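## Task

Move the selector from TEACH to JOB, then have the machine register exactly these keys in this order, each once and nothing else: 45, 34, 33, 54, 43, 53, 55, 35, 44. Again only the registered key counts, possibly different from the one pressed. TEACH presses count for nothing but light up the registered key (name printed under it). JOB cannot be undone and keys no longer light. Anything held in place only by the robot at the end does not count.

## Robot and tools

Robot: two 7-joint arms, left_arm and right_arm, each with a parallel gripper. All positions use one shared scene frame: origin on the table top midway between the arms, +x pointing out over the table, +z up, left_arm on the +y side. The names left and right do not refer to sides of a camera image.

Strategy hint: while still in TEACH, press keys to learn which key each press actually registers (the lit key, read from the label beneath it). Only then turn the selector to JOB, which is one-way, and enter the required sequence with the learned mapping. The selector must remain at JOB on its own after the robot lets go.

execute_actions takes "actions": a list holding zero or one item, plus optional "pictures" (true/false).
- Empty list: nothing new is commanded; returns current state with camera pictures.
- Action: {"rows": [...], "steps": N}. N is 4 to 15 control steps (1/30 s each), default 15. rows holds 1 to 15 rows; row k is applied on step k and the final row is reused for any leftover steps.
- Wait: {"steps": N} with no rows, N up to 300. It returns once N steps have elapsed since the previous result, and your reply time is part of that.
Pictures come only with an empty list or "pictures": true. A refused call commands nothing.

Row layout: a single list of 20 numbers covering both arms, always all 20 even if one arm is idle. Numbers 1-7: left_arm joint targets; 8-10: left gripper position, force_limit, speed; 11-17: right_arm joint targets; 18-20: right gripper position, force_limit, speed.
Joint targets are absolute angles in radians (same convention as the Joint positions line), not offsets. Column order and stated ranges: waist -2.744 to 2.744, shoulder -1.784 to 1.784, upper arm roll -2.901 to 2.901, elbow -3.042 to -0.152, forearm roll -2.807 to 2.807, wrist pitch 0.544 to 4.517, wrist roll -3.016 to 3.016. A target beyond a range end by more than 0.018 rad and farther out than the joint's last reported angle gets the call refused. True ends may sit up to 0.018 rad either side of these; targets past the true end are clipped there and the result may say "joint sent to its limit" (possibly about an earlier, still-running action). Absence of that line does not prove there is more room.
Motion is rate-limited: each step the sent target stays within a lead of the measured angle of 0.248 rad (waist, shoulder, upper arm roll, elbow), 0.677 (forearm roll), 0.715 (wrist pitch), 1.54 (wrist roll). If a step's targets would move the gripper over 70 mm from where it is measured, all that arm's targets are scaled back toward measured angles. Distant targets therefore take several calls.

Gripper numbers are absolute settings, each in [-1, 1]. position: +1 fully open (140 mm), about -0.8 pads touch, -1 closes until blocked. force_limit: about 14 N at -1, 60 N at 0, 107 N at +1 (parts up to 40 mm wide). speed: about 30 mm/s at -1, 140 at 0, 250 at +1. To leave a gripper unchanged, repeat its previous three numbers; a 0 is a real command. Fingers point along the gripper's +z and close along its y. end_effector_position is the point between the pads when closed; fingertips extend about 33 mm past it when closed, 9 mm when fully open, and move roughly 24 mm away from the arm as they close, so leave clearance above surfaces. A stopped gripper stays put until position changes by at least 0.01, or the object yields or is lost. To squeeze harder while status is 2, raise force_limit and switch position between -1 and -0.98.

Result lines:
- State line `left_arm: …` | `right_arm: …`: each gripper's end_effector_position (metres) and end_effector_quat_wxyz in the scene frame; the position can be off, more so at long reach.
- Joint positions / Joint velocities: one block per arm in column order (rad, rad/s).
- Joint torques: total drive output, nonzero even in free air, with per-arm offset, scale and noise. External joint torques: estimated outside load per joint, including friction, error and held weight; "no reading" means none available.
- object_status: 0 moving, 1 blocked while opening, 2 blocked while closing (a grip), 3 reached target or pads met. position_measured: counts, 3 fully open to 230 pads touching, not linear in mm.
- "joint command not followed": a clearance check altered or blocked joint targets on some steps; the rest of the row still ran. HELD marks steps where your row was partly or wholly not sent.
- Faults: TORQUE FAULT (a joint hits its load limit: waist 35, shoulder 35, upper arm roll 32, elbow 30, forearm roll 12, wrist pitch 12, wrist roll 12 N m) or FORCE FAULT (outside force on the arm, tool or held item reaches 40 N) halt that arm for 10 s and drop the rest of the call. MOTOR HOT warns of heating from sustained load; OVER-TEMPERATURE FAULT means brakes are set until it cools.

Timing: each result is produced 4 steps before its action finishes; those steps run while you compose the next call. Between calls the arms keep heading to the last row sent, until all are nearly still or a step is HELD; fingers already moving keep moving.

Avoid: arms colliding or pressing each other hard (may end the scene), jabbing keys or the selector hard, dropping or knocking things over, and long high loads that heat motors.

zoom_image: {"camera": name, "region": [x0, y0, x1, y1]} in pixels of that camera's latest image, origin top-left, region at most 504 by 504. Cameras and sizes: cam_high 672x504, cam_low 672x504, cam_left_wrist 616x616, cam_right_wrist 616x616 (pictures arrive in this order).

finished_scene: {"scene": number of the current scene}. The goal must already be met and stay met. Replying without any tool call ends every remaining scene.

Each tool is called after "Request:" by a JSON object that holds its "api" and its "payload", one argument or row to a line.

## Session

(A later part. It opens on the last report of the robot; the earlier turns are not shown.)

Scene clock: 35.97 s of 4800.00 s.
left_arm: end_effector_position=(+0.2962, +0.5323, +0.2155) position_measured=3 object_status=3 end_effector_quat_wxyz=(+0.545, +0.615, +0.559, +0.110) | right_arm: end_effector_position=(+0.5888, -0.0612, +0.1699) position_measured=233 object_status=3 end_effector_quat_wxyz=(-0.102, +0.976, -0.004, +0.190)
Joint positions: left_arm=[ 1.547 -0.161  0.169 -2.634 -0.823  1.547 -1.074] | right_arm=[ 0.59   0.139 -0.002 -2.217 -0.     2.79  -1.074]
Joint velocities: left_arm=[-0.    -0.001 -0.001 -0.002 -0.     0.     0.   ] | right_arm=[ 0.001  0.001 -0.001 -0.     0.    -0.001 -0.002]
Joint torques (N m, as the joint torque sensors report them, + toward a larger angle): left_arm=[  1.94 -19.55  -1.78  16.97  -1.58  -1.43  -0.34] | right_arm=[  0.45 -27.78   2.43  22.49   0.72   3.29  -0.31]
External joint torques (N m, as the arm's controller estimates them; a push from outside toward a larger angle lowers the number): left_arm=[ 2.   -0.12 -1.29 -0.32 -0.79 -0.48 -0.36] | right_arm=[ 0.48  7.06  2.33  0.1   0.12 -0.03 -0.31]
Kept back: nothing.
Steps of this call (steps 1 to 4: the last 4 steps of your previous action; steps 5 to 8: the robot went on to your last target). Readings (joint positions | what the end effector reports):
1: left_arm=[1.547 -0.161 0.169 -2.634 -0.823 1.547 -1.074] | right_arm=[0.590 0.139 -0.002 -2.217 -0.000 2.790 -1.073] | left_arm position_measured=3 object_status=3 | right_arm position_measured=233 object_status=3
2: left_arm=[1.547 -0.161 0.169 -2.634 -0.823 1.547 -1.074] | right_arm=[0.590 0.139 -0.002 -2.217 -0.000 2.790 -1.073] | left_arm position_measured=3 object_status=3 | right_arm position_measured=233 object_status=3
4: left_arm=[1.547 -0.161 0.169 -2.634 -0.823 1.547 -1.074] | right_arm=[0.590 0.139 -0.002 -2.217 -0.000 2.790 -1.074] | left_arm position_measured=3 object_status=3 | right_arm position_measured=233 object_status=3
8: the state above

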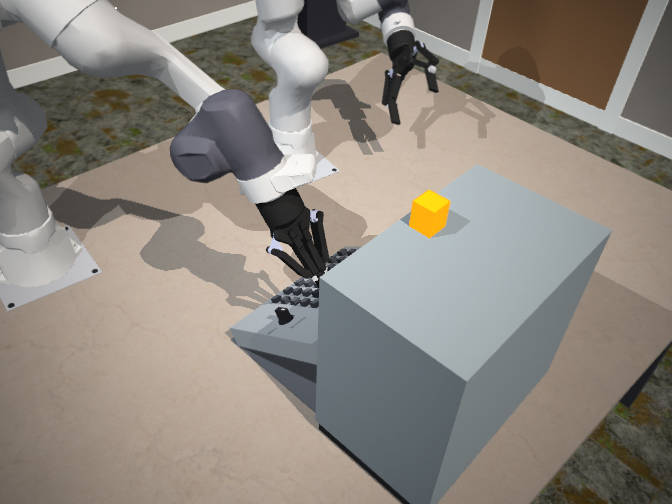

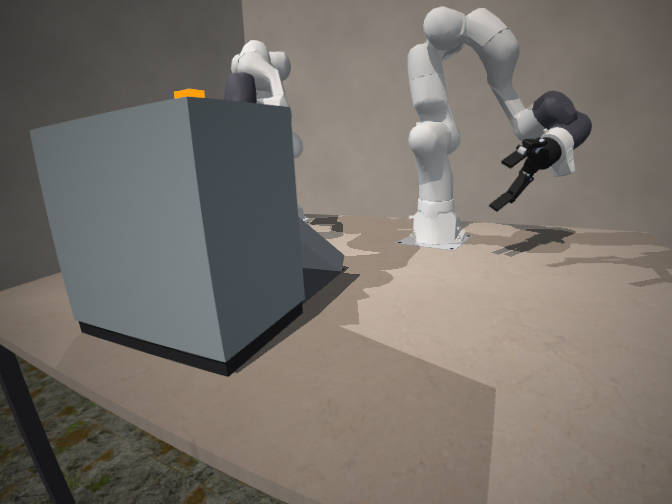

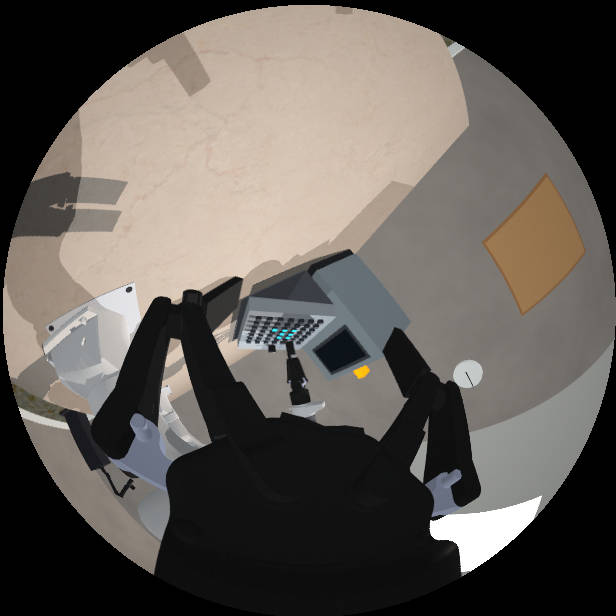

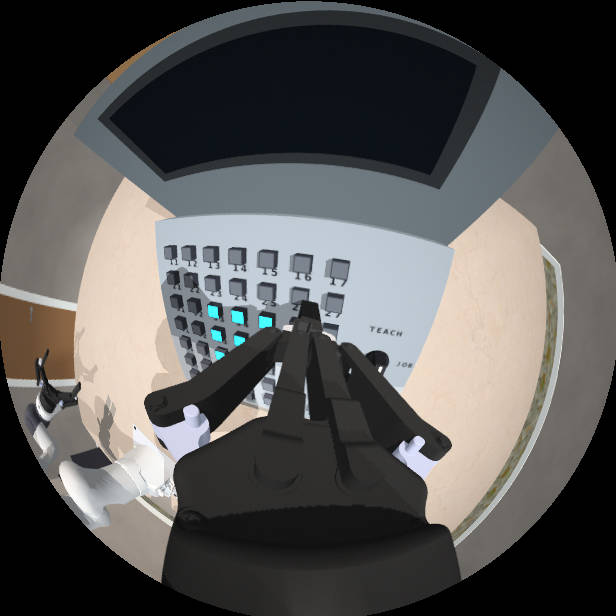

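Request:
{"api": "execute_actions", "payload": {
  "actions": [
    {"rows":[[1.549,-0.162,0.167,-2.636,-0.826,1.544,-1.079,1,0,0,0.591,0.08,0,-2.218,0,2.79,-1.08,-1,0,1],[1.549,-0.162,0.167,-2.636,-0.826,1.544,-1.079,1,0,0,0.591,0.08,0,-2.218,0,2.79,-1.08,-1,0,1],[1.549,-0.162,0.167,-2.636,-0.826,1.544,-1.079,1,0,0,0.591,0.08,0,-2.218,0,2.79,-1.08,-1,0,1],[1.549,-0.162,0.167,-2.636,-0.826,1.544,-1.079,1,0,0,0.591,0.08,0,-2.218,0,2.79,-1.08,-1,0,1],[1.549,-0.162,0.167,-2.636,-0.826,1.544,-1.079,1,0,0,0.6,0.04,0,-2.26,0,2.82,-1.07,-1,0,1],[1.549,-0.162,0.167,-2.636,-0.826,1.544,-1.079,1,0,0,0.631,0.03,0,-2.375,0,2.888,-1.04,-1,0,1]],"steps":15}
  ]
}}

Request:
{"api": "execute_actions", "payload": {
  "actions": [
    {"steps":18}
  ]
}}

Request:
{"api": "execute_actions", "payload": {
  "actions": [
    {"rows":[[1.549,-0.162,0.167,-2.636,-0.826,1.544,-1.079,1,0,0,0.631,0.04,0,-2.375,0,2.888,-1.04,-1,0,1],[1.549,-0.162,0.167,-2.636,-0.826,1.544,-1.079,1,0,0,0.631,0.048,0,-2.375,0,2.888,-1.04,-1,0,1],[1.549,-0.162,0.167,-2.636,-0.826,1.544,-1.079,1,0,0,0.631,0.055,0,-2.375,0,2.888,-1.04,-1,0,1],[1.549,-0.162,0.167,-2.636,-0.826,1.544,-1.079,1,0,0,0.631,0.061,0,-2.375,0,2.888,-1.04,-1,0,1],[1.549,-0.162,0.167,-2.636,-0.826,1.544,-1.079,1,0,0,0.631,0.066,0,-2.375,0,2.888,-1.04,-1,0,1],[1.549,-0.162,0.167,-2.636,-0.826,1.544,-1.079,1,0,0,0.631,0.07,0,-2.375,0,2.888,-1.04,-1,0,1],[1.549,-0.162,0.167,-2.636,-0.826,1.544,-1.079,1,0,0,0.631,0.074,0,-2.375,0,2.888,-1.04,-1,0,1],[1.549,-0.162,0.167,-2.636,-0.826,1.544,-1.079,1,0,0,0.631,0.077,0,-2.375,0,2.888,-1.04,-1,0,1],[1.549,-0.162,0.167,-2.636,-0.826,1.544,-1.079,1,0,0,0.631,0.08,0,-2.375,0,2.888,-1.04,-1,0,1],[1.549,-0.162,0.167,-2.636,-0.826,1.544,-1.079,1,0,0,0.631,0.083,0,-2.375,0,2.888,-1.04,-1,0,1],[1.549,-0.162,0.167,-2.636,-0.826,1.544,-1.079,1,0,0,0.631,0.086,0,-2.375,0,2.888,-1.04,-1,0,1],[1.549,-0.162,0.167,-2.636,-0.826,1.544,-1.079,1,0,0,0.631,0.089,0,-2.375,0,2.888,-1.04,-1,0,1],[1.549,-0.162,0.167,-2.636,-0.826,1.544,-1.079,1,0,0,0.631,0.092,0,-2.375,0,2.888,-1.04,-1,0,1]],"steps":15}
  ]
}}

Request:
{"api": "execute_actions", "payload": {
  "actions": [
    {"steps":8}
  ],
  "pictures": true
}}

Scene clock: 36.80 s of 4800.00 s.
left_arm: end_effector_position=(+0.2962, +0.5323, +0.2155) position_measured=3 object_status=3 end_effector_quat_wxyz=(+0.545, +0.615, +0.559, +0.110) | right_arm: end_effector_position=(+0.5454, -0.0550, +0.1734) position_measured=233 object_status=3 end_effector_quat_wxyz=(-0.113, +0.974, +0.009, +0.198)
Joint positions: left_arm=[ 1.547 -0.161  0.169 -2.634 -0.823  1.547 -1.074] | right_arm=[ 0.628  0.034  0.001 -2.363  0.     2.858 -1.061]
Joint velocities: left_arm=[ 0.    -0.     0.001  0.001  0.     0.001 -0.001] | right_arm=[ 0.062  0.008  0.015 -0.208 -0.001  0.145  0.049]
Joint torques (N m, as the joint torque sensors report them, + toward a larger angle): left_arm=[  2.2  -19.43  -1.5   16.98  -1.7   -1.4   -0.33] | right_arm=[ -1.21 -35.33   0.35  25.86   0.56   4.36   0.22]
External joint torques (N m, as the arm's controller estimates them; a push from outside toward a larger angle lowers the number): left_arm=[ 2.14  0.1  -1.13 -0.47 -0.91 -0.48 -0.36] | right_arm=[ 1.28 -0.48  2.75 -0.21 -0.3   0.3   0.22]
Steps of this call (steps 1 to 14: the robot went on to your last target; steps 15 to 25: the first 11 steps of this action). Readings (joint positions | what the end effector reports):
15: left_arm=[1.547 -0.161 0.169 -2.634 -0.823 1.547 -1.074] | right_arm=[0.590 0.131 -0.002 -2.220 -0.000 2.789 -1.074] | left_arm position_measured=3 object_status=3 | right_arm position_measured=233 object_status=3
16: left_arm=[1.547 -0.161 0.169 -2.634 -0.823 1.547 -1.074] | right_arm=[0.590 0.118 -0.002 -2.222 -0.000 2.788 -1.074] | left_arm position_measured=3 object_status=3 | right_arm position_measured=233 object_status=3
18: left_arm=[1.547 -0.161 0.169 -2.634 -0.823 1.547 -1.074] | right_arm=[0.590 0.094 -0.002 -2.219 -0.000 2.789 -1.074] | left_arm position_measured=3 object_status=3 | right_arm position_measured=233 object_status=3
22: left_arm=[1.547 -0.161 0.169 -2.634 -0.823 1.547 -1.074] | right_arm=[0.614 0.034 -0.003 -2.322 0.000 2.838 -1.066] | left_arm position_measured=3 object_status=3 | right_arm position_measured=233 object_status=3
25: the state above

Scene clock: 37.40 s of 4800.00 s.
left_arm: end_effector_position=(+0.2962, +0.5323, +0.2155) position_measured=3 object_status=3 end_effector_quat_wxyz=(+0.545, +0.615, +0.559, +0.110) | right_arm: end_effector_position=(+0.5467, -0.0529, +0.1758) position_measured=233 object_status=3 end_effector_quat_wxyz=(-0.120, +0.971, +0.004, +0.206)
Joint positions: left_arm=[ 1.547 -0.161  0.169 -2.634 -0.823  1.547 -1.074] | right_arm=[ 0.63   0.031  0.001 -2.373  0.     2.885 -1.048]
Joint velocities: left_arm=[-0.001  0.001  0.003 -0.001 -0.     0.001  0.   ] | right_arm=[ 0.001  0.     0.001 -0.    -0.001  0.005  0.008]
Joint torques (N m, as the joint torque sensors report them, + toward a larger angle): left_arm=[  1.75 -19.44  -1.15  16.35  -1.66  -1.42  -0.28] | right_arm=[  0.82 -32.69   0.43  21.8    0.54   3.7    0.18]
External joint torques (N m, as the arm's controller estimates them; a push from outside toward a larger angle lowers the number): left_arm=[ 1.73 -0.02 -0.75 -1.   -0.87 -0.49 -0.31] | right_arm=[ 0.76 -1.95  0.33 -0.16 -0.02  0.32  0.18]
Kept back: nothing.
Steps of this call (steps 1 to 4: the last 4 steps of your previous action; steps 5 to 18: the robot went on to your last target). Readings (joint positions | what the end effector reports):
1: left_arm=[1.547 -0.161 0.169 -2.634 -0.823 1.547 -1.074] | right_arm=[0.629 0.034 0.001 -2.368 0.000 2.862 -1.059] | left_arm position_measured=3 object_status=3 | right_arm position_measured=233 object_status=3
2: left_arm=[1.547 -0.161 0.169 -2.634 -0.823 1.547 -1.074] | right_arm=[0.630 0.034 0.001 -2.371 0.000 2.866 -1.058] | left_arm position_measured=3 object_status=3 | right_arm position_measured=233 object_status=3
4: left_arm=[1.547 -0.161 0.169 -2.634 -0.823 1.547 -1.074] | right_arm=[0.630 0.033 0.001 -2.373 0.000 2.872 -1.055] | left_arm position_measured=3 object_status=3 | right_arm position_measured=233 object_status=3
8: left_arm=[1.547 -0.161 0.169 -2.634 -0.823 1.547 -1.074] | right_arm=[0.630 0.031 0.001 -2.373 0.000 2.880 -1.052] | left_arm position_measured=3 object_status=3 | right_arm position_measured=233 object_status=3
18: the state above

Scene clock: 37.77 s of 4800.00 s.
left_arm: end_effector_position=(+0.2962, +0.5323, +0.2155) position_measured=3 object_status=3 end_effector_quat_wxyz=(+0.545, +0.615, +0.559, +0.110) | right_arm: end_effector_position=(+0.5396, -0.0570, +0.1455) position_measured=233 object_status=3 end_effector_quat_wxyz=(-0.108, +0.977, +0.003, +0.186)
Joint positions: left_arm=[ 1.547 -0.161  0.169 -2.634 -0.823  1.547 -1.074] | right_arm=[ 0.63   0.079  0.001 -2.374  0.     2.887 -1.046]
Joint velocities: left_arm=[ 0.     0.     0.001  0.    -0.002 -0.001 -0.001] | right_arm=[ 0.002  0.092 -0.     0.     0.003 -0.001  0.002]
Joint torques (N m, as the joint torque sensors report them, + toward a larger angle): left_arm=[  1.46 -19.2   -1.13  17.25  -1.66  -1.36  -0.31] | right_arm=[  0.65 -33.47   0.65  21.59   0.5    3.54   0.2 ]
External joint torques (N m, as the arm's controller estimates them; a push from outside toward a larger angle lowers the number): left_arm=[ 1.44  0.34 -0.73 -0.21 -0.86 -0.44 -0.34] | right_arm=[ 0.6  -0.66  0.52 -0.03 -0.04  0.15  0.2 ]
Steps of this call (steps 1 to 11: the first 11 steps of this action). Readings (joint positions | what the end effector reports):
1: left_arm=[1.547 -0.161 0.169 -2.634 -0.823 1.547 -1.074] | right_arm=[0.630 0.032 0.001 -2.373 0.000 2.886 -1.047] | left_arm position_measured=3 object_status=3 | right_arm position_measured=233 object_status=3
2: left_arm=[1.547 -0.161 0.169 -2.634 -0.823 1.547 -1.074] | right_arm=[0.630 0.035 0.001 -2.373 0.000 2.886 -1.047] | left_arm position_measured=3 object_status=3 | right_arm position_measured=233 object_status=3
4: left_arm=[1.547 -0.161 0.169 -2.634 -0.823 1.547 -1.074] | right_arm=[0.630 0.045 0.001 -2.373 0.000 2.887 -1.047] | left_arm position_measured=3 object_status=3 | right_arm position_measured=233 object_status=3
8: left_arm=[1.547 -0.161 0.169 -2.634 -0.823 1.547 -1.074] | right_arm=[0.630 0.068 0.001 -2.374 0.000 2.887 -1.046] | left_arm position_measured=3 object_status=3 | right_arm position_measured=233 object_status=3
11: the state above

Scene clock: 38.03 s of 4800.00 s.
left_arm: end_effector_position=(+0.2962, +0.5323, +0.2155) position_measured=3 object_status=3 end_effector_quat_wxyz=(+0.545, +0.615, +0.559, +0.110) | right_arm: end_effector_position=(+0.5383, -0.0578, +0.1397) position_measured=233 object_status=3 end_effector_quat_wxyz=(-0.106, +0.977, +0.003, +0.182)
Joint positions: left_arm=[ 1.547 -0.161  0.169 -2.634 -0.823  1.547 -1.074] | right_arm=[ 0.63   0.088  0.001 -2.374  0.     2.888 -1.046]
Joint velocities: left_arm=[-0.001  0.     0.     0.    -0.001  0.    -0.001] | right_arm=[-0.    -0.001  0.     0.001 -0.001  0.     0.001]
Joint torques (N m, as the joint torque sensors report them, + toward a larger angle): left_arm=[  1.88 -19.25  -1.77  16.84  -1.62  -1.32  -0.27] | right_arm=[  0.63 -30.66   0.57  21.33   0.5    3.3    0.18]
External joint torques (N m, as the arm's controller estimates them; a push from outside toward a larger angle lowers the number): left_arm=[ 1.91  0.18 -1.31 -0.51 -0.83 -0.39 -0.3 ] | right_arm=[ 0.62  1.33  0.48  0.11 -0.03 -0.02  0.18]
Kept back: nothing.
Steps of this call (steps 1 to 4: the last 4 steps of your previous action; steps 5 to 8: the robot went on to your last target). Readings (joint positions | what the end effector reports):
1: left_arm=[1.547 -0.161 0.169 -2.634 -0.823 1.547 -1.074] | right_arm=[0.630 0.082 0.001 -2.374 0.000 2.887 -1.046] | left_arm position_measured=3 object_status=3 | right_arm position_measured=233 object_status=3
2: left_arm=[1.547 -0.161 0.169 -2.634 -0.823 1.547 -1.074] | right_arm=[0.630 0.084 0.001 -2.374 0.000 2.887 -1.046] | left_arm position_measured=3 object_status=3 | right_arm position_measured=233 object_status=3
4: left_arm=[1.547 -0.161 0.169 -2.634 -0.823 1.547 -1.074] | right_arm=[0.630 0.088 0.001 -2.374 0.000 2.887 -1.046] | left_arm position_measured=3 object_status=3 | right_arm position_measured=233 object_status=3
8: the state above

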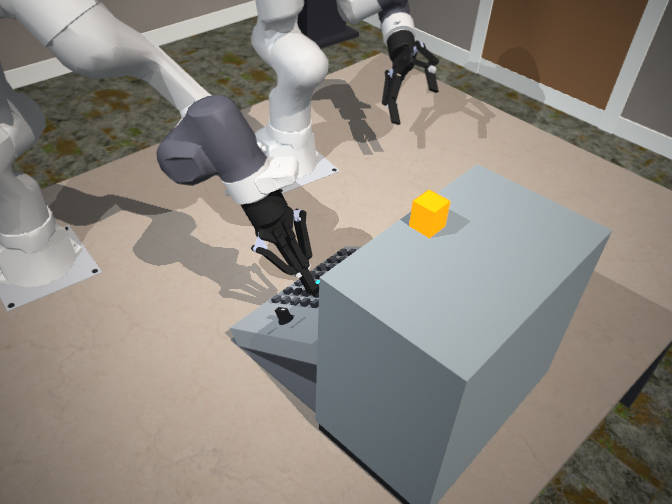

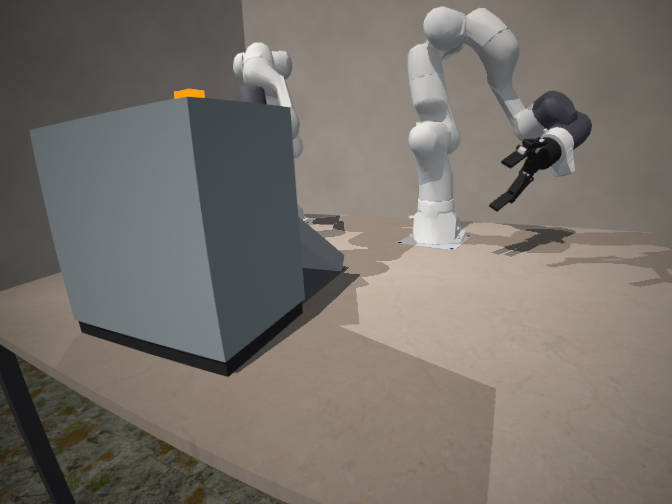

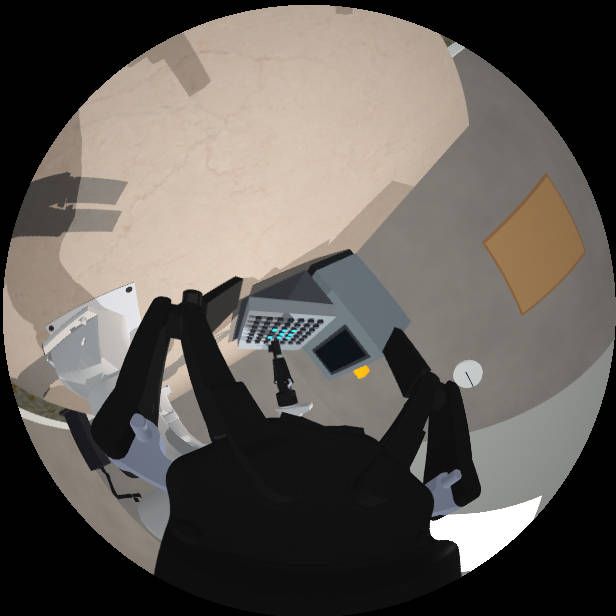

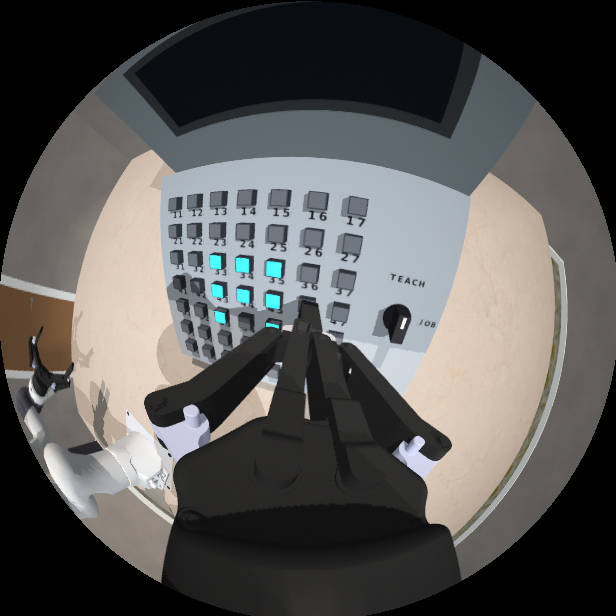

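Request:
{"api": "execute_actions", "payload": {
  "actions": [
    {"rows":[[1.549,-0.162,0.167,-2.636,-0.826,1.544,-1.079,1,0,0,0.631,0.03,0,-2.375,0,2.888,-1.04,-1,0,1],[1.549,-0.162,0.167,-2.636,-0.826,1.544,-1.079,1,0,0,0.631,0.03,0,-2.375,0,2.888,-1.04,-1,0,1],[1.549,-0.162,0.167,-2.636,-0.826,1.544,-1.079,1,0,0,0.631,0.03,0,-2.375,0,2.888,-1.04,-1,0,1],[1.549,-0.162,0.167,-2.636,-0.826,1.544,-1.079,1,0,0,0.631,0.03,0,-2.375,0,2.888,-1.04,-1,0,1],[1.549,-0.162,0.167,-2.636,-0.826,1.544,-1.079,1,0,0,0.631,0.03,0,-2.375,0,2.888,-1.04,-1,0,1],[1.549,-0.162,0.167,-2.636,-0.826,1.544,-1.079,1,0,0,0.668,0.08,0,-2.297,0,2.859,-1.0,-1,0,1]],"steps":15}
  ]
}}

Request:
{"api": "execute_actions", "payload": {
  "actions": [
    {"steps":15}
  ]
}}

Request:
{"api": "execute_actions", "payload": {
  "actions": [
    {"rows":[[1.549,-0.162,0.167,-2.636,-0.826,1.544,-1.079,1,0,0,0.668,0.09,0,-2.297,0,2.859,-1.0,-1,0,1],[1.549,-0.162,0.167,-2.636,-0.826,1.544,-1.079,1,0,0,0.668,0.098,0,-2.297,0,2.859,-1.0,-1,0,1],[1.549,-0.162,0.167,-2.636,-0.826,1.544,-1.079,1,0,0,0.668,0.105,0,-2.297,0,2.859,-1.0,-1,0,1],[1.549,-0.162,0.167,-2.636,-0.826,1.544,-1.079,1,0,0,0.668,0.111,0,-2.297,0,2.859,-1.0,-1,0,1],[1.549,-0.162,0.167,-2.636,-0.826,1.544,-1.079,1,0,0,0.668,0.116,0,-2.297,0,2.859,-1.0,-1,0,1],[1.549,-0.162,0.167,-2.636,-0.826,1.544,-1.079,1,0,0,0.668,0.12,0,-2.297,0,2.859,-1.0,-1,0,1],[1.549,-0.162,0.167,-2.636,-0.826,1.544,-1.079,1,0,0,0.668,0.124,0,-2.297,0,2.859,-1.0,-1,0,1],[1.549,-0.162,0.167,-2.636,-0.826,1.544,-1.079,1,0,0,0.668,0.127,0,-2.297,0,2.859,-1.0,-1,0,1],[1.549,-0.162,0.167,-2.636,-0.826,1.544,-1.079,1,0,0,0.668,0.13,0,-2.297,0,2.859,-1.0,-1,0,1],[1.549,-0.162,0.167,-2.636,-0.826,1.544,-1.079,1,0,0,0.668,0.133,0,-2.297,0,2.859,-1.0,-1,0,1],[1.549,-0.162,0.167,-2.636,-0.826,1.544,-1.079,1,0,0,0.668,0.136,0,-2.297,0,2.859,-1.0,-1,0,1],[1.549,-0.162,0.167,-2.636,-0.826,1.544,-1.079,1,0,0,0.668,0.139,0,-2.297,0,2.859,-1.0,-1,0,1],[1.549,-0.162,0.167,-2.636,-0.826,1.544,-1.079,1,0,0,0.668,0.142,0,-2.297,0,2.859,-1.0,-1,0,1]],"steps":15}
  ]
}}

Request:
{"api": "execute_actions", "payload": {
  "actions": [
    {"steps":8}
  ],
  "pictures": true
}}

Scene clock: 39.03 s of 4800.00 s.
left_arm: end_effector_position=(+0.2962, +0.5323, +0.2155) position_measured=3 object_status=3 end_effector_quat_wxyz=(+0.545, +0.615, +0.559, +0.110) | right_arm: end_effector_position=(+0.5542, -0.0226, +0.1828) position_measured=233 object_status=3 end_effector_quat_wxyz=(-0.128, +0.970, +0.010, +0.207)
Joint positions: left_arm=[ 1.547 -0.161  0.169 -2.634 -0.823  1.547 -1.074] | right_arm=[ 0.664  0.074  0.    -2.304  0.     2.87  -1.026]
Joint velocities: left_arm=[ 0.001  0.001 -0.001  0.     0.     0.002 -0.001] | right_arm=[ 0.062  0.067  0.01   0.072 -0.    -0.053  0.069]
Joint torques (N m, as the joint torque sensors report them, + toward a larger angle): left_arm=[  2.16 -19.42  -1.52  16.77  -1.67  -1.43  -0.27] | right_arm=[ -1.19 -33.27   0.32  23.49   0.58   2.96   0.21]
External joint torques (N m, as the arm's controller estimates them; a push from outside toward a larger angle lowers the number): left_arm=[ 2.18  0.02 -1.06 -0.61 -0.88 -0.5  -0.3 ] | right_arm=[ 0.92 -0.45  2.28  1.81 -0.16 -0.35  0.21]
Steps of this call (steps 1 to 15: the robot went on to your last target; steps 16 to 19: nothing new was sent; steps 20 to 30: the first 11 steps of this action). Readings (joint positions | what the end effector reports):
20: left_arm=[1.547 -0.161 0.169 -2.634 -0.823 1.547 -1.074] | right_arm=[0.630 0.081 0.001 -2.377 0.000 2.887 -1.045] | left_arm position_measured=3 object_status=3 | right_arm position_measured=233 object_status=3
21: left_arm=[1.547 -0.161 0.169 -2.634 -0.823 1.547 -1.074] | right_arm=[0.630 0.067 0.001 -2.379 0.000 2.886 -1.045] | left_arm position_measured=3 object_status=3 | right_arm position_measured=233 object_status=3
23: left_arm=[1.547 -0.161 0.169 -2.634 -0.823 1.547 -1.074] | right_arm=[0.630 0.044 0.001 -2.376 0.000 2.887 -1.045] | left_arm position_measured=3 object_status=3 | right_arm position_measured=233 object_status=3
27: left_arm=[1.547 -0.161 0.169 -2.634 -0.823 1.547 -1.074] | right_arm=[0.652 0.062 -0.002 -2.321 0.000 2.877 -1.035] | left_arm position_measured=3 object_status=3 | right_arm position_measured=233 object_status=3
30: the state above

Scene clock: 39.53 s of 4800.00 s.
left_arm: end_effector_position=(+0.2962, +0.5323, +0.2155) position_measured=3 object_status=3 end_effector_quat_wxyz=(+0.545, +0.615, +0.559, +0.110) | right_arm: end_effector_position=(+0.5529, -0.0217, +0.1803) position_measured=233 object_status=3 end_effector_quat_wxyz=(-0.128, +0.971, +0.003, +0.202)
Joint positions: left_arm=[ 1.547 -0.161  0.169 -2.634 -0.823  1.547 -1.074] | right_arm=[ 0.666  0.079  0.    -2.299  0.     2.861 -1.01 ]
Joint velocities: left_arm=[ 0.    -0.001 -0.001 -0.001 -0.     0.001 -0.   ] | right_arm=[ 0.001  0.001 -0.001 -0.    -0.    -0.002  0.013]
Joint torques (N m, as the joint torque sensors report them, + toward a larger angle): left_arm=[  1.95 -19.74  -1.48  16.76  -1.55  -1.31  -0.25] | right_arm=[  0.82 -33.08   0.98  23.96   0.58   3.12   0.22]
External joint torques (N m, as the arm's controller estimates them; a push from outside toward a larger angle lowers the number): left_arm=[ 1.98 -0.23 -1.01 -0.64 -0.76 -0.38 -0.28] | right_arm=[ 0.78 -0.4   0.87  1.73  0.   -0.26  0.23]
Kept back: nothing.
Steps of this call (steps 1 to 4: the last 4 steps of your previous action; steps 5 to 15: the robot went on to your last target). Readings (joint positions | what the end effector reports):
1: left_arm=[1.547 -0.161 0.169 -2.634 -0.823 1.547 -1.074] | right_arm=[0.666 0.076 0.000 -2.302 0.000 2.869 -1.024] | left_arm position_measured=3 object_status=3 | right_arm position_measured=233 object_status=3
2: left_arm=[1.547 -0.161 0.169 -2.634 -0.823 1.547 -1.074] | right_arm=[0.666 0.077 0.000 -2.301 0.000 2.867 -1.022] | left_arm position_measured=3 object_status=3 | right_arm position_measured=233 object_status=3
4: left_arm=[1.547 -0.161 0.169 -2.634 -0.823 1.547 -1.074] | right_arm=[0.666 0.078 0.000 -2.300 0.000 2.865 -1.019] | left_arm position_measured=3 object_status=3 | right_arm position_measured=233 object_status=3
8: left_arm=[1.547 -0.161 0.169 -2.634 -0.823 1.547 -1.074] | right_arm=[0.666 0.079 0.000 -2.299 0.000 2.863 -1.014] | left_arm position_measured=3 object_status=3 | right_arm position_measured=233 object_status=3
15: the state above

Scene clock: 39.90 s of 4800.00 s.
left_arm: end_effector_position=(+0.2962, +0.5323, +0.2155) position_measured=3 object_status=3 end_effector_quat_wxyz=(+0.545, +0.615, +0.559, +0.110) | right_arm: end_effector_position=(+0.5465, -0.0258, +0.1485) position_measured=233 object_status=3 end_effector_quat_wxyz=(-0.116, +0.976, +0.001, +0.182)
Joint positions: left_arm=[ 1.547 -0.161  0.169 -2.634 -0.823  1.547 -1.074] | right_arm=[ 0.666  0.129  0.    -2.297  0.     2.861 -1.007]
Joint velocities: left_arm=[-0.001  0.001  0.001 -0.    -0.002 -0.     0.002] | right_arm=[ 0.002  0.093 -0.    -0.001 -0.    -0.002  0.003]
Joint torques (N m, as the joint torque sensors report them, + toward a larger angle): left_arm=[  2.04 -18.96  -1.4   17.07  -1.7   -1.41  -0.26] | right_arm=[  0.81 -35.12   0.96  22.29   0.54   3.08   0.14]
External joint torques (N m, as the arm's controller estimates them; a push from outside toward a larger angle lowers the number): left_arm=[ 2.06  0.47 -0.96 -0.32 -0.9  -0.48 -0.29] | right_arm=[ 0.68 -0.32  0.71  0.37 -0.01 -0.32  0.14]
Steps of this call (steps 1 to 11: the first 11 steps of this action). Readings (joint positions | what the end effector reports):
1: left_arm=[1.547 -0.161 0.169 -2.634 -0.823 1.547 -1.074] | right_arm=[0.666 0.080 0.000 -2.298 0.000 2.861 -1.009] | left_arm position_measured=3 object_status=3 | right_arm position_measured=233 object_status=3
2: left_arm=[1.547 -0.161 0.169 -2.634 -0.823 1.547 -1.074] | right_arm=[0.666 0.083 0.000 -2.297 0.000 2.861 -1.009] | left_arm position_measured=3 object_status=3 | right_arm position_measured=233 object_status=3
4: left_arm=[1.547 -0.161 0.169 -2.634 -0.823 1.547 -1.074] | right_arm=[0.666 0.094 0.000 -2.297 0.000 2.861 -1.008] | left_arm position_measured=3 object_status=3 | right_arm position_measured=233 object_status=3
8: left_arm=[1.547 -0.161 0.169 -2.634 -0.823 1.547 -1.074] | right_arm=[0.666 0.118 0.000 -2.297 0.000 2.861 -1.007] | left_arm position_measured=3 object_status=3 | right_arm position_measured=233 object_status=3
11: the state above

Scene clock: 40.17 s of 4800.00 s.
left_arm: end_effector_position=(+0.2962, +0.5323, +0.2155) position_measured=3 object_status=3 end_effector_quat_wxyz=(+0.545, +0.615, +0.559, +0.110) | right_arm: end_effector_position=(+0.5452, -0.0266, +0.1428) position_measured=233 object_status=3 end_effector_quat_wxyz=(-0.114, +0.977, +0.001, +0.179)
Joint positions: left_arm=[ 1.547 -0.161  0.169 -2.634 -0.823  1.547 -1.074] | right_arm=[ 0.666  0.138  0.    -2.297  0.     2.861 -1.006]
Joint velocities: left_arm=[ 0.    -0.    -0.001 -0.     0.     0.001  0.   ] | right_arm=[ 0.     0.001 -0.001  0.     0.    -0.001  0.003]
Joint torques (N m, as the joint torque sensors report them, + toward a larger angle): left_arm=[  1.78 -19.29  -1.57  16.72  -1.6   -1.34  -0.26] | right_arm=[  1.01 -32.47   0.84  22.05   0.51   3.04   0.28]
External joint torques (N m, as the arm's controller estimates them; a push from outside toward a larger angle lowers the number): left_arm=[ 1.78  0.18 -1.15 -0.7  -0.81 -0.42 -0.29] | right_arm=[ 1.05  1.5   0.75  0.5  -0.04 -0.28  0.28]
Kept back: nothing.
Steps of this call (steps 1 to 4: the last 4 steps of your previous action; steps 5 to 8: the robot went on to your last target). Readings (joint positions | what the end effector reports):
1: left_arm=[1.547 -0.161 0.169 -2.634 -0.823 1.547 -1.074] | right_arm=[0.666 0.132 0.000 -2.297 0.000 2.861 -1.007] | left_arm position_measured=3 object_status=3 | right_arm position_measured=233 object_status=3
2: left_arm=[1.547 -0.161 0.169 -2.634 -0.823 1.547 -1.074] | right_arm=[0.666 0.134 0.000 -2.297 0.000 2.861 -1.006] | left_arm position_measured=3 object_status=3 | right_arm position_measured=233 object_status=3
4: left_arm=[1.547 -0.161 0.169 -2.634 -0.823 1.547 -1.074] | right_arm=[0.666 0.137 0.000 -2.297 0.000 2.861 -1.006] | left_arm position_measured=3 object_status=3 | right_arm position_measured=233 object_status=3
8: the state above

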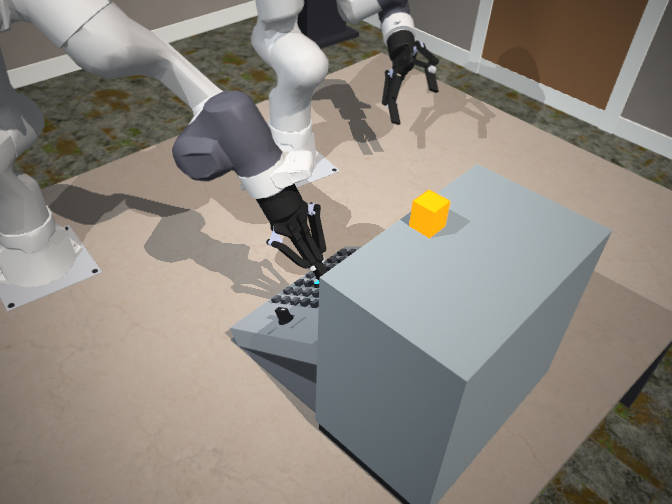

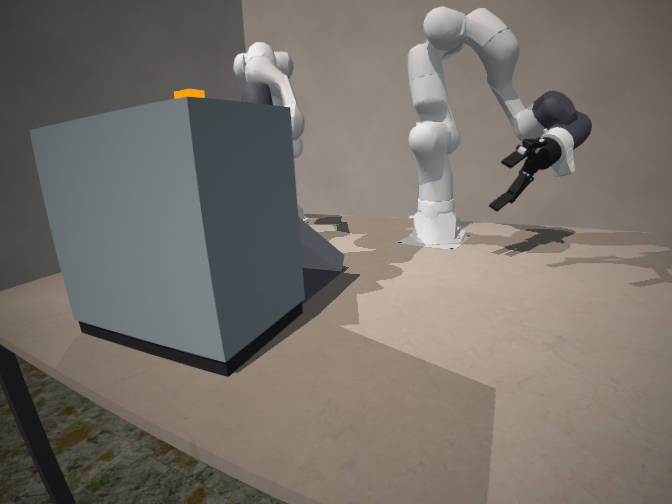

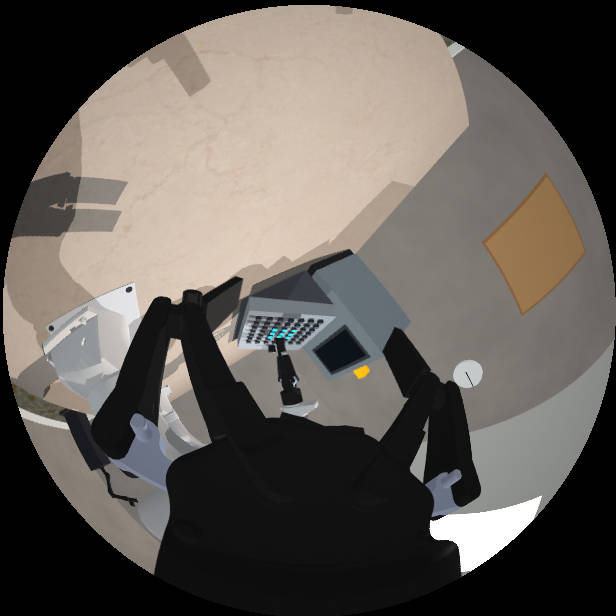

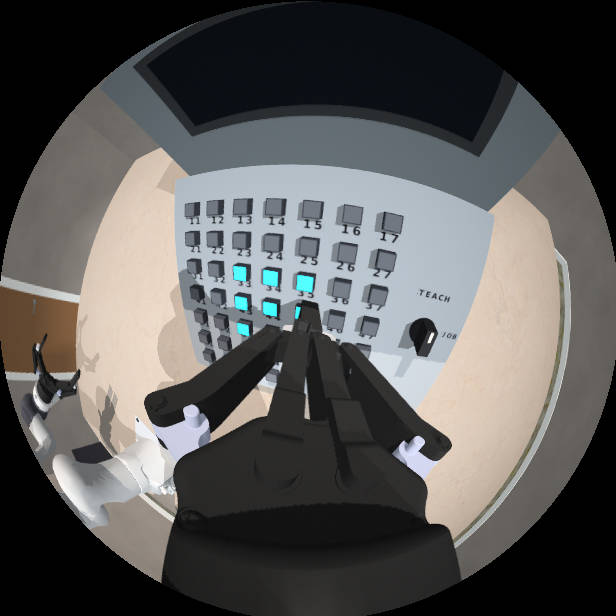

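Request:
{"api": "execute_actions", "payload": {
  "actions": [
    {"rows":[[1.549,-0.162,0.167,-2.636,-0.826,1.544,-1.079,1,0,0,0.668,0.144,0,-2.297,0,2.859,-1.0,-1,0,1],[1.549,-0.162,0.167,-2.636,-0.826,1.544,-1.079,1,0,0,0.668,0.144,0,-2.297,0,2.859,-1.0,-1,0,1],[1.549,-0.162,0.167,-2.636,-0.826,1.544,-1.079,1,0,0,0.668,0.144,0,-2.297,0,2.859,-1.0,-1,0,1],[1.549,-0.162,0.167,-2.636,-0.826,1.544,-1.079,1,0,0,0.668,0.085,0,-2.297,0,2.859,-1.0,-1,0,1],[1.549,-0.162,0.167,-2.636,-0.826,1.544,-1.079,1,0,0,0.668,0.085,0,-2.297,0,2.859,-1.0,-1,0,1],[1.549,-0.162,0.167,-2.636,-0.826,1.544,-1.079,1,0,0,0.668,0.085,0,-2.297,0,2.859,-1.0,-1,0,1],[1.549,-0.162,0.167,-2.636,-0.826,1.544,-1.079,1,0,0,0.668,0.085,0,-2.297,0,2.859,-1.0,-1,0,1],[1.549,-0.162,0.167,-2.636,-0.826,1.544,-1.079,1,0,0,0.668,0.085,0,-2.297,0,2.859,-1.0,-1,0,1],[1.549,-0.162,0.167,-2.636,-0.826,1.544,-1.079,1,0,0,0.71,0.135,0,-2.222,0,2.833,-0.96,-1,0,1]],"steps":15}
  ]
}}

Request:
{"api": "execute_actions", "payload": {
  "actions": [
    {"steps":18}
  ]
}}

Request:
{"api": "execute_actions", "payload": {
  "actions": [
    {"rows":[[1.549,-0.162,0.167,-2.636,-0.826,1.544,-1.079,1,0,0,0.71,0.145,0,-2.222,0,2.833,-0.96,-1,0,1],[1.549,-0.162,0.167,-2.636,-0.826,1.544,-1.079,1,0,0,0.71,0.153,0,-2.222,0,2.833,-0.96,-1,0,1],[1.549,-0.162,0.167,-2.636,-0.826,1.544,-1.079,1,0,0,0.71,0.16,0,-2.222,0,2.833,-0.96,-1,0,1],[1.549,-0.162,0.167,-2.636,-0.826,1.544,-1.079,1,0,0,0.71,0.166,0,-2.222,0,2.833,-0.96,-1,0,1],[1.549,-0.162,0.167,-2.636,-0.826,1.544,-1.079,1,0,0,0.71,0.171,0,-2.222,0,2.833,-0.96,-1,0,1],[1.549,-0.162,0.167,-2.636,-0.826,1.544,-1.079,1,0,0,0.71,0.175,0,-2.222,0,2.833,-0.96,-1,0,1],[1.549,-0.162,0.167,-2.636,-0.826,1.544,-1.079,1,0,0,0.71,0.179,0,-2.222,0,2.833,-0.96,-1,0,1],[1.549,-0.162,0.167,-2.636,-0.826,1.544,-1.079,1,0,0,0.71,0.182,0,-2.222,0,2.833,-0.96,-1,0,1],[1.549,-0.162,0.167,-2.636,-0.826,1.544,-1.079,1,0,0,0.71,0.185,0,-2.222,0,2.833,-0.96,-1,0,1],[1.549,-0.162,0.167,-2.636,-0.826,1.544,-1.079,1,0,0,0.71,0.188,0,-2.222,0,2.833,-0.96,-1,0,1],[1.549,-0.162,0.167,-2.636,-0.826,1.544,-1.079,1,0,0,0.71,0.191,0,-2.222,0,2.833,-0.96,-1,0,1],[1.549,-0.162,0.167,-2.636,-0.826,1.544,-1.079,1,0,0,0.71,0.194,0,-2.222,0,2.833,-0.96,-1,0,1],[1.549,-0.162,0.167,-2.636,-0.826,1.544,-1.079,1,0,0,0.71,0.197,0,-2.222,0,2.833,-0.96,-1,0,1]],"steps":15}
  ]
}}

Request:
{"api": "execute_actions", "payload": {
  "actions": [
    {"steps":8}
  ],
  "pictures": true
}}

Scene clock: 41.17 s of 4800.00 s.
left_arm: end_effector_position=(+0.2962, +0.5323, +0.2155) position_measured=3 object_status=3 end_effector_quat_wxyz=(+0.545, +0.615, +0.559, +0.110) | right_arm: end_effector_position=(+0.5590, -0.0010, +0.1824) position_measured=233 object_status=3 end_effector_quat_wxyz=(-0.133, +0.970, +0.006, +0.202)
Joint positions: left_arm=[ 1.547 -0.161  0.169 -2.634 -0.823  1.547 -1.074] | right_arm=[ 0.691  0.117 -0.003 -2.244  0.     2.85  -0.995]
Joint velocities: left_arm=[ 0.001 -0.     0.001  0.002  0.     0.     0.001] | right_arm=[ 0.235  0.198  0.038  0.318  0.    -0.069  0.096]
Joint torques (N m, as the joint torque sensors report them, + toward a larger angle): left_arm=[  2.23 -19.24  -1.41  16.85  -1.68  -1.34  -0.29] | right_arm=[  0.46 -34.46   0.49  20.92   0.56   2.42   0.21]
External joint torques (N m, as the arm's controller estimates them; a push from outside toward a larger angle lowers the number): left_arm=[ 2.18  0.29 -1.04 -0.63 -0.88 -0.43 -0.32] | right_arm=[ 2.02 -0.84  1.76  1.87  0.02 -0.42  0.21]
Steps of this call (steps 1 to 15: the robot went on to your last target; steps 16 to 19: nothing new was sent; steps 20 to 30: the first 11 steps of this action). Readings (joint positions | what the end effector reports):
20: left_arm=[1.547 -0.161 0.169 -2.634 -0.823 1.547 -1.074] | right_arm=[0.666 0.138 0.000 -2.297 0.000 2.861 -1.005] | left_arm position_measured=3 object_status=3 | right_arm position_measured=233 object_status=3
21: left_arm=[1.547 -0.161 0.169 -2.634 -0.823 1.547 -1.074] | right_arm=[0.666 0.138 0.000 -2.296 0.000 2.861 -1.005] | left_arm position_measured=3 object_status=3 | right_arm position_measured=233 object_status=3
23: left_arm=[1.547 -0.161 0.169 -2.634 -0.823 1.547 -1.074] | right_arm=[0.666 0.131 0.000 -2.299 0.000 2.859 -1.005] | left_arm position_measured=3 object_status=3 | right_arm position_measured=233 object_status=3
27: left_arm=[1.547 -0.161 0.169 -2.634 -0.823 1.547 -1.074] | right_arm=[0.666 0.091 0.000 -2.297 0.000 2.859 -1.005] | left_arm position_measured=3 object_status=3 | right_arm position_measured=233 object_status=3
30: the state above

Scene clock: 41.77 s of 4800.00 s.
left_arm: end_effector_position=(+0.2962, +0.5323, +0.2155) position_measured=3 object_status=3 end_effector_quat_wxyz=(+0.545, +0.615, +0.559, +0.110) | right_arm: end_effector_position=(+0.5533, +0.0132, +0.1791) position_measured=233 object_status=3 end_effector_quat_wxyz=(-0.135, +0.972, +0.004, +0.194)
Joint positions: left_arm=[ 1.547 -0.161  0.169 -2.634 -0.823  1.547 -1.074] | right_arm=[ 0.709  0.134  0.001 -2.224  0.     2.835 -0.97 ]
Joint velocities: left_arm=[ 0.     0.     0.     0.001 -0.001  0.001  0.001] | right_arm=[ 0.     0.001 -0.    -0.001 -0.    -0.002  0.014]
Joint torques (N m, as the joint torque sensors report them, + toward a larger angle): left_arm=[  2.29 -19.68  -1.04  17.21  -1.65  -1.33  -0.29] | right_arm=[  0.61 -35.5    0.63  24.37   0.58   3.     0.19]
External joint torques (N m, as the arm's controller estimates them; a push from outside toward a larger angle lowers the number): left_arm=[ 2.27 -0.2  -0.63 -0.24 -0.85 -0.41 -0.32] | right_arm=[ 0.46 -0.91  0.36  2.02 -0.01 -0.35  0.19]
Kept back: nothing.
Steps of this call (steps 1 to 4: the last 4 steps of your previous action; steps 5 to 18: the robot went on to your last target). Readings (joint positions | what the end effector reports):
1: left_arm=[1.547 -0.161 0.169 -2.634 -0.823 1.547 -1.074] | right_arm=[0.698 0.122 -0.002 -2.236 0.000 2.847 -0.992] | left_arm position_measured=3 object_status=3 | right_arm position_measured=233 object_status=3
2: left_arm=[1.547 -0.161 0.169 -2.634 -0.823 1.547 -1.074] | right_arm=[0.703 0.126 -0.000 -2.232 0.000 2.845 -0.989] | left_arm position_measured=3 object_status=3 | right_arm position_measured=233 object_status=3
4: left_arm=[1.547 -0.161 0.169 -2.634 -0.823 1.547 -1.074] | right_arm=[0.708 0.131 0.001 -2.227 0.000 2.842 -0.984] | left_arm position_measured=3 object_status=3 | right_arm position_measured=233 object_status=3
8: left_arm=[1.547 -0.161 0.169 -2.634 -0.823 1.547 -1.074] | right_arm=[0.709 0.134 0.001 -2.225 0.000 2.838 -0.978] | left_arm position_measured=3 object_status=3 | right_arm position_measured=233 object_status=3
18: the state above

Scene clock: 42.13 s of 4800.00 s.
left_arm: end_effector_position=(+0.2962, +0.5323, +0.2155) position_measured=3 object_status=3 end_effector_quat_wxyz=(+0.545, +0.615, +0.559, +0.110) | right_arm: end_effector_position=(+0.5470, +0.0088, +0.1465) position_measured=233 object_status=3 end_effector_quat_wxyz=(-0.122, +0.977, +0.003, +0.175)
Joint positions: left_arm=[ 1.547 -0.161  0.169 -2.634 -0.823  1.547 -1.074] | right_arm=[ 0.709  0.184  0.001 -2.222  0.     2.835 -0.967]
Joint velocities: left_arm=[ 0.     0.001 -0.    -0.001  0.001 -0.     0.001] | right_arm=[ 0.001  0.079  0.    -0.     0.    -0.001  0.003]
Joint torques (N m, as the joint torque sensors report them, + toward a larger angle): left_arm=[  1.8  -19.26  -1.23  17.2   -1.67  -1.36  -0.27] | right_arm=[  0.68 -36.31   0.69  22.69   0.53   3.04   0.1 ]
External joint torques (N m, as the arm's controller estimates them; a push from outside toward a larger angle lowers the number): left_arm=[ 1.85  0.18 -0.75 -0.16 -0.88 -0.42 -0.3 ] | right_arm=[ 0.59  1.14  0.43 -0.03 -0.03 -0.45  0.11]
Steps of this call (steps 1 to 11: the first 11 steps of this action). Readings (joint positions | what the end effector reports):
1: left_arm=[1.547 -0.161 0.169 -2.634 -0.823 1.547 -1.074] | right_arm=[0.709 0.135 0.001 -2.223 0.000 2.835 -0.969] | left_arm position_measured=3 object_status=3 | right_arm position_measured=233 object_status=3
2: left_arm=[1.547 -0.161 0.169 -2.634 -0.823 1.547 -1.074] | right_arm=[0.709 0.138 0.001 -2.222 0.000 2.835 -0.969] | left_arm position_measured=3 object_status=3 | right_arm position_measured=233 object_status=3
4: left_arm=[1.547 -0.161 0.169 -2.634 -0.823 1.547 -1.074] | right_arm=[0.709 0.149 0.001 -2.222 0.000 2.835 -0.968] | left_arm position_measured=3 object_status=3 | right_arm position_measured=233 object_status=3
8: left_arm=[1.547 -0.161 0.169 -2.634 -0.823 1.547 -1.074] | right_arm=[0.709 0.173 0.001 -2.222 0.000 2.835 -0.967] | left_arm position_measured=3 object_status=3 | right_arm position_measured=233 object_status=3
11: the state above

Scene clock: 42.40 s of 4800.00 s.
left_arm: end_effector_position=(+0.2962, +0.5323, +0.2155) position_measured=3 object_status=3 end_effector_quat_wxyz=(+0.545, +0.615, +0.559, +0.110) | right_arm: end_effector_position=(+0.5468, +0.0086, +0.1441) position_measured=233 object_status=3 end_effector_quat_wxyz=(-0.121, +0.977, +0.002, +0.174)
Joint positions: left_arm=[ 1.547 -0.161  0.169 -2.634 -0.823  1.547 -1.074] | right_arm=[ 0.709  0.188  0.001 -2.221  0.     2.835 -0.966]
Joint velocities: left_arm=[-0.    -0.001 -0.    -0.001 -0.    -0.001 -0.001] | right_arm=[ 0.    -0.002 -0.001  0.     0.001 -0.     0.003]
Joint torques (N m, as the joint torque sensors report them, + toward a larger angle): left_arm=[  2.07 -19.35  -1.36  16.55  -1.6   -1.39  -0.28] | right_arm=[  0.66 -31.09   0.78  22.     0.52   2.95   0.2 ]
External joint torques (N m, as the arm's controller estimates them; a push from outside toward a larger angle lowers the number): left_arm=[ 2.09  0.15 -0.91 -0.84 -0.81 -0.45 -0.31] | right_arm=[ 0.68  4.88  0.62  0.16 -0.04 -0.37  0.21]
Kept back: nothing.
Steps of this call (steps 1 to 4: the last 4 steps of your previous action; steps 5 to 8: the robot went on to your last target). Readings (joint positions | what the end effector reports):
1: left_arm=[1.547 -0.161 0.169 -2.634 -0.823 1.547 -1.074] | right_arm=[0.709 0.186 0.001 -2.222 0.000 2.835 -0.967] | left_arm position_measured=3 object_status=3 | right_arm position_measured=233 object_status=3
2: left_arm=[1.547 -0.161 0.169 -2.634 -0.823 1.547 -1.074] | right_arm=[0.709 0.188 0.001 -2.221 0.000 2.835 -0.966] | left_arm position_measured=3 object_status=3 | right_arm position_measured=233 object_status=3
4: left_arm=[1.547 -0.161 0.169 -2.634 -0.823 1.547 -1.074] | right_arm=[0.709 0.188 0.001 -2.221 0.000 2.835 -0.966] | left_arm position_measured=3 object_status=3 | right_arm position_measured=233 object_status=3
8: the state above

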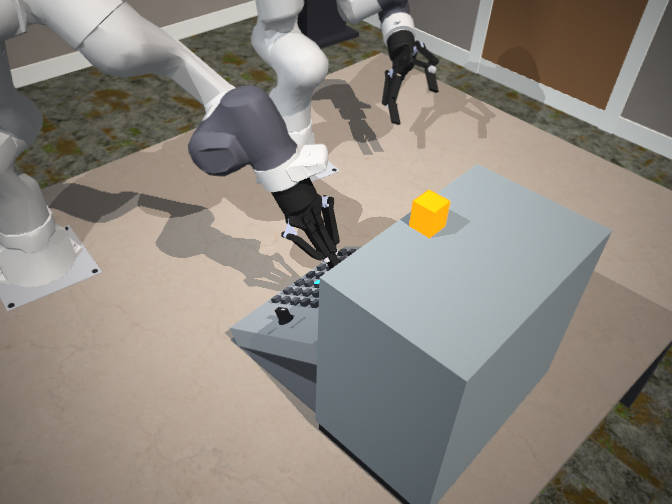

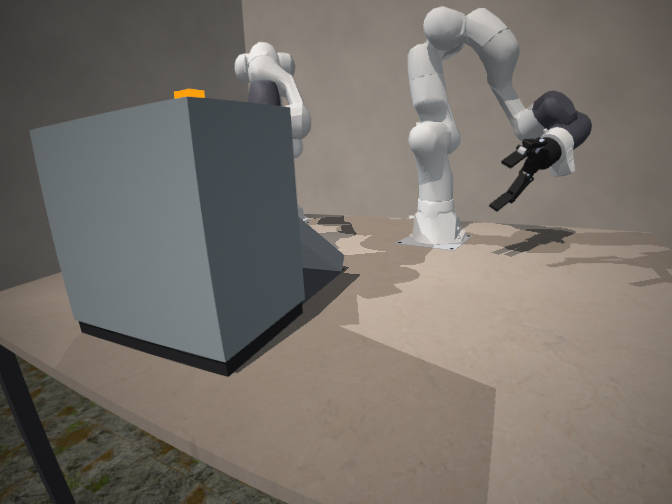

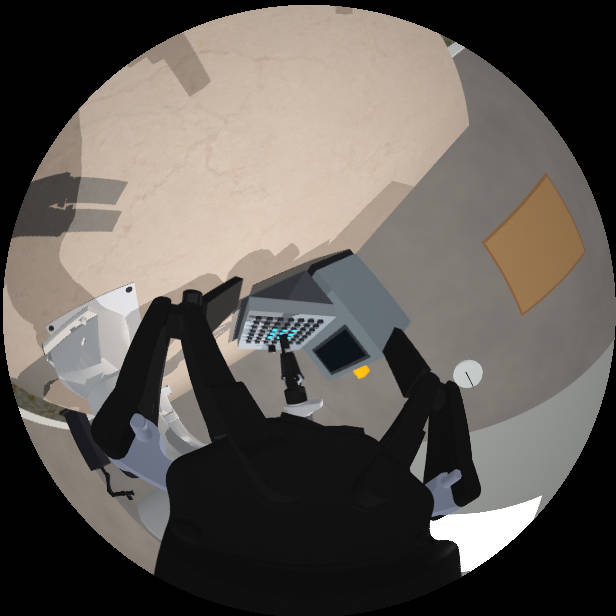

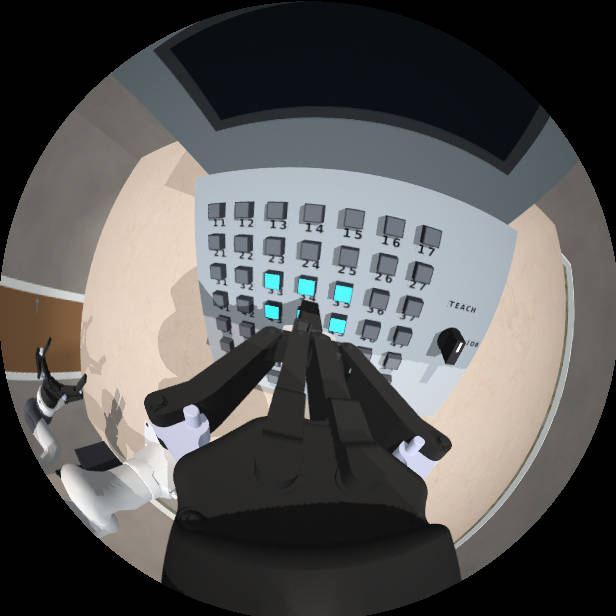

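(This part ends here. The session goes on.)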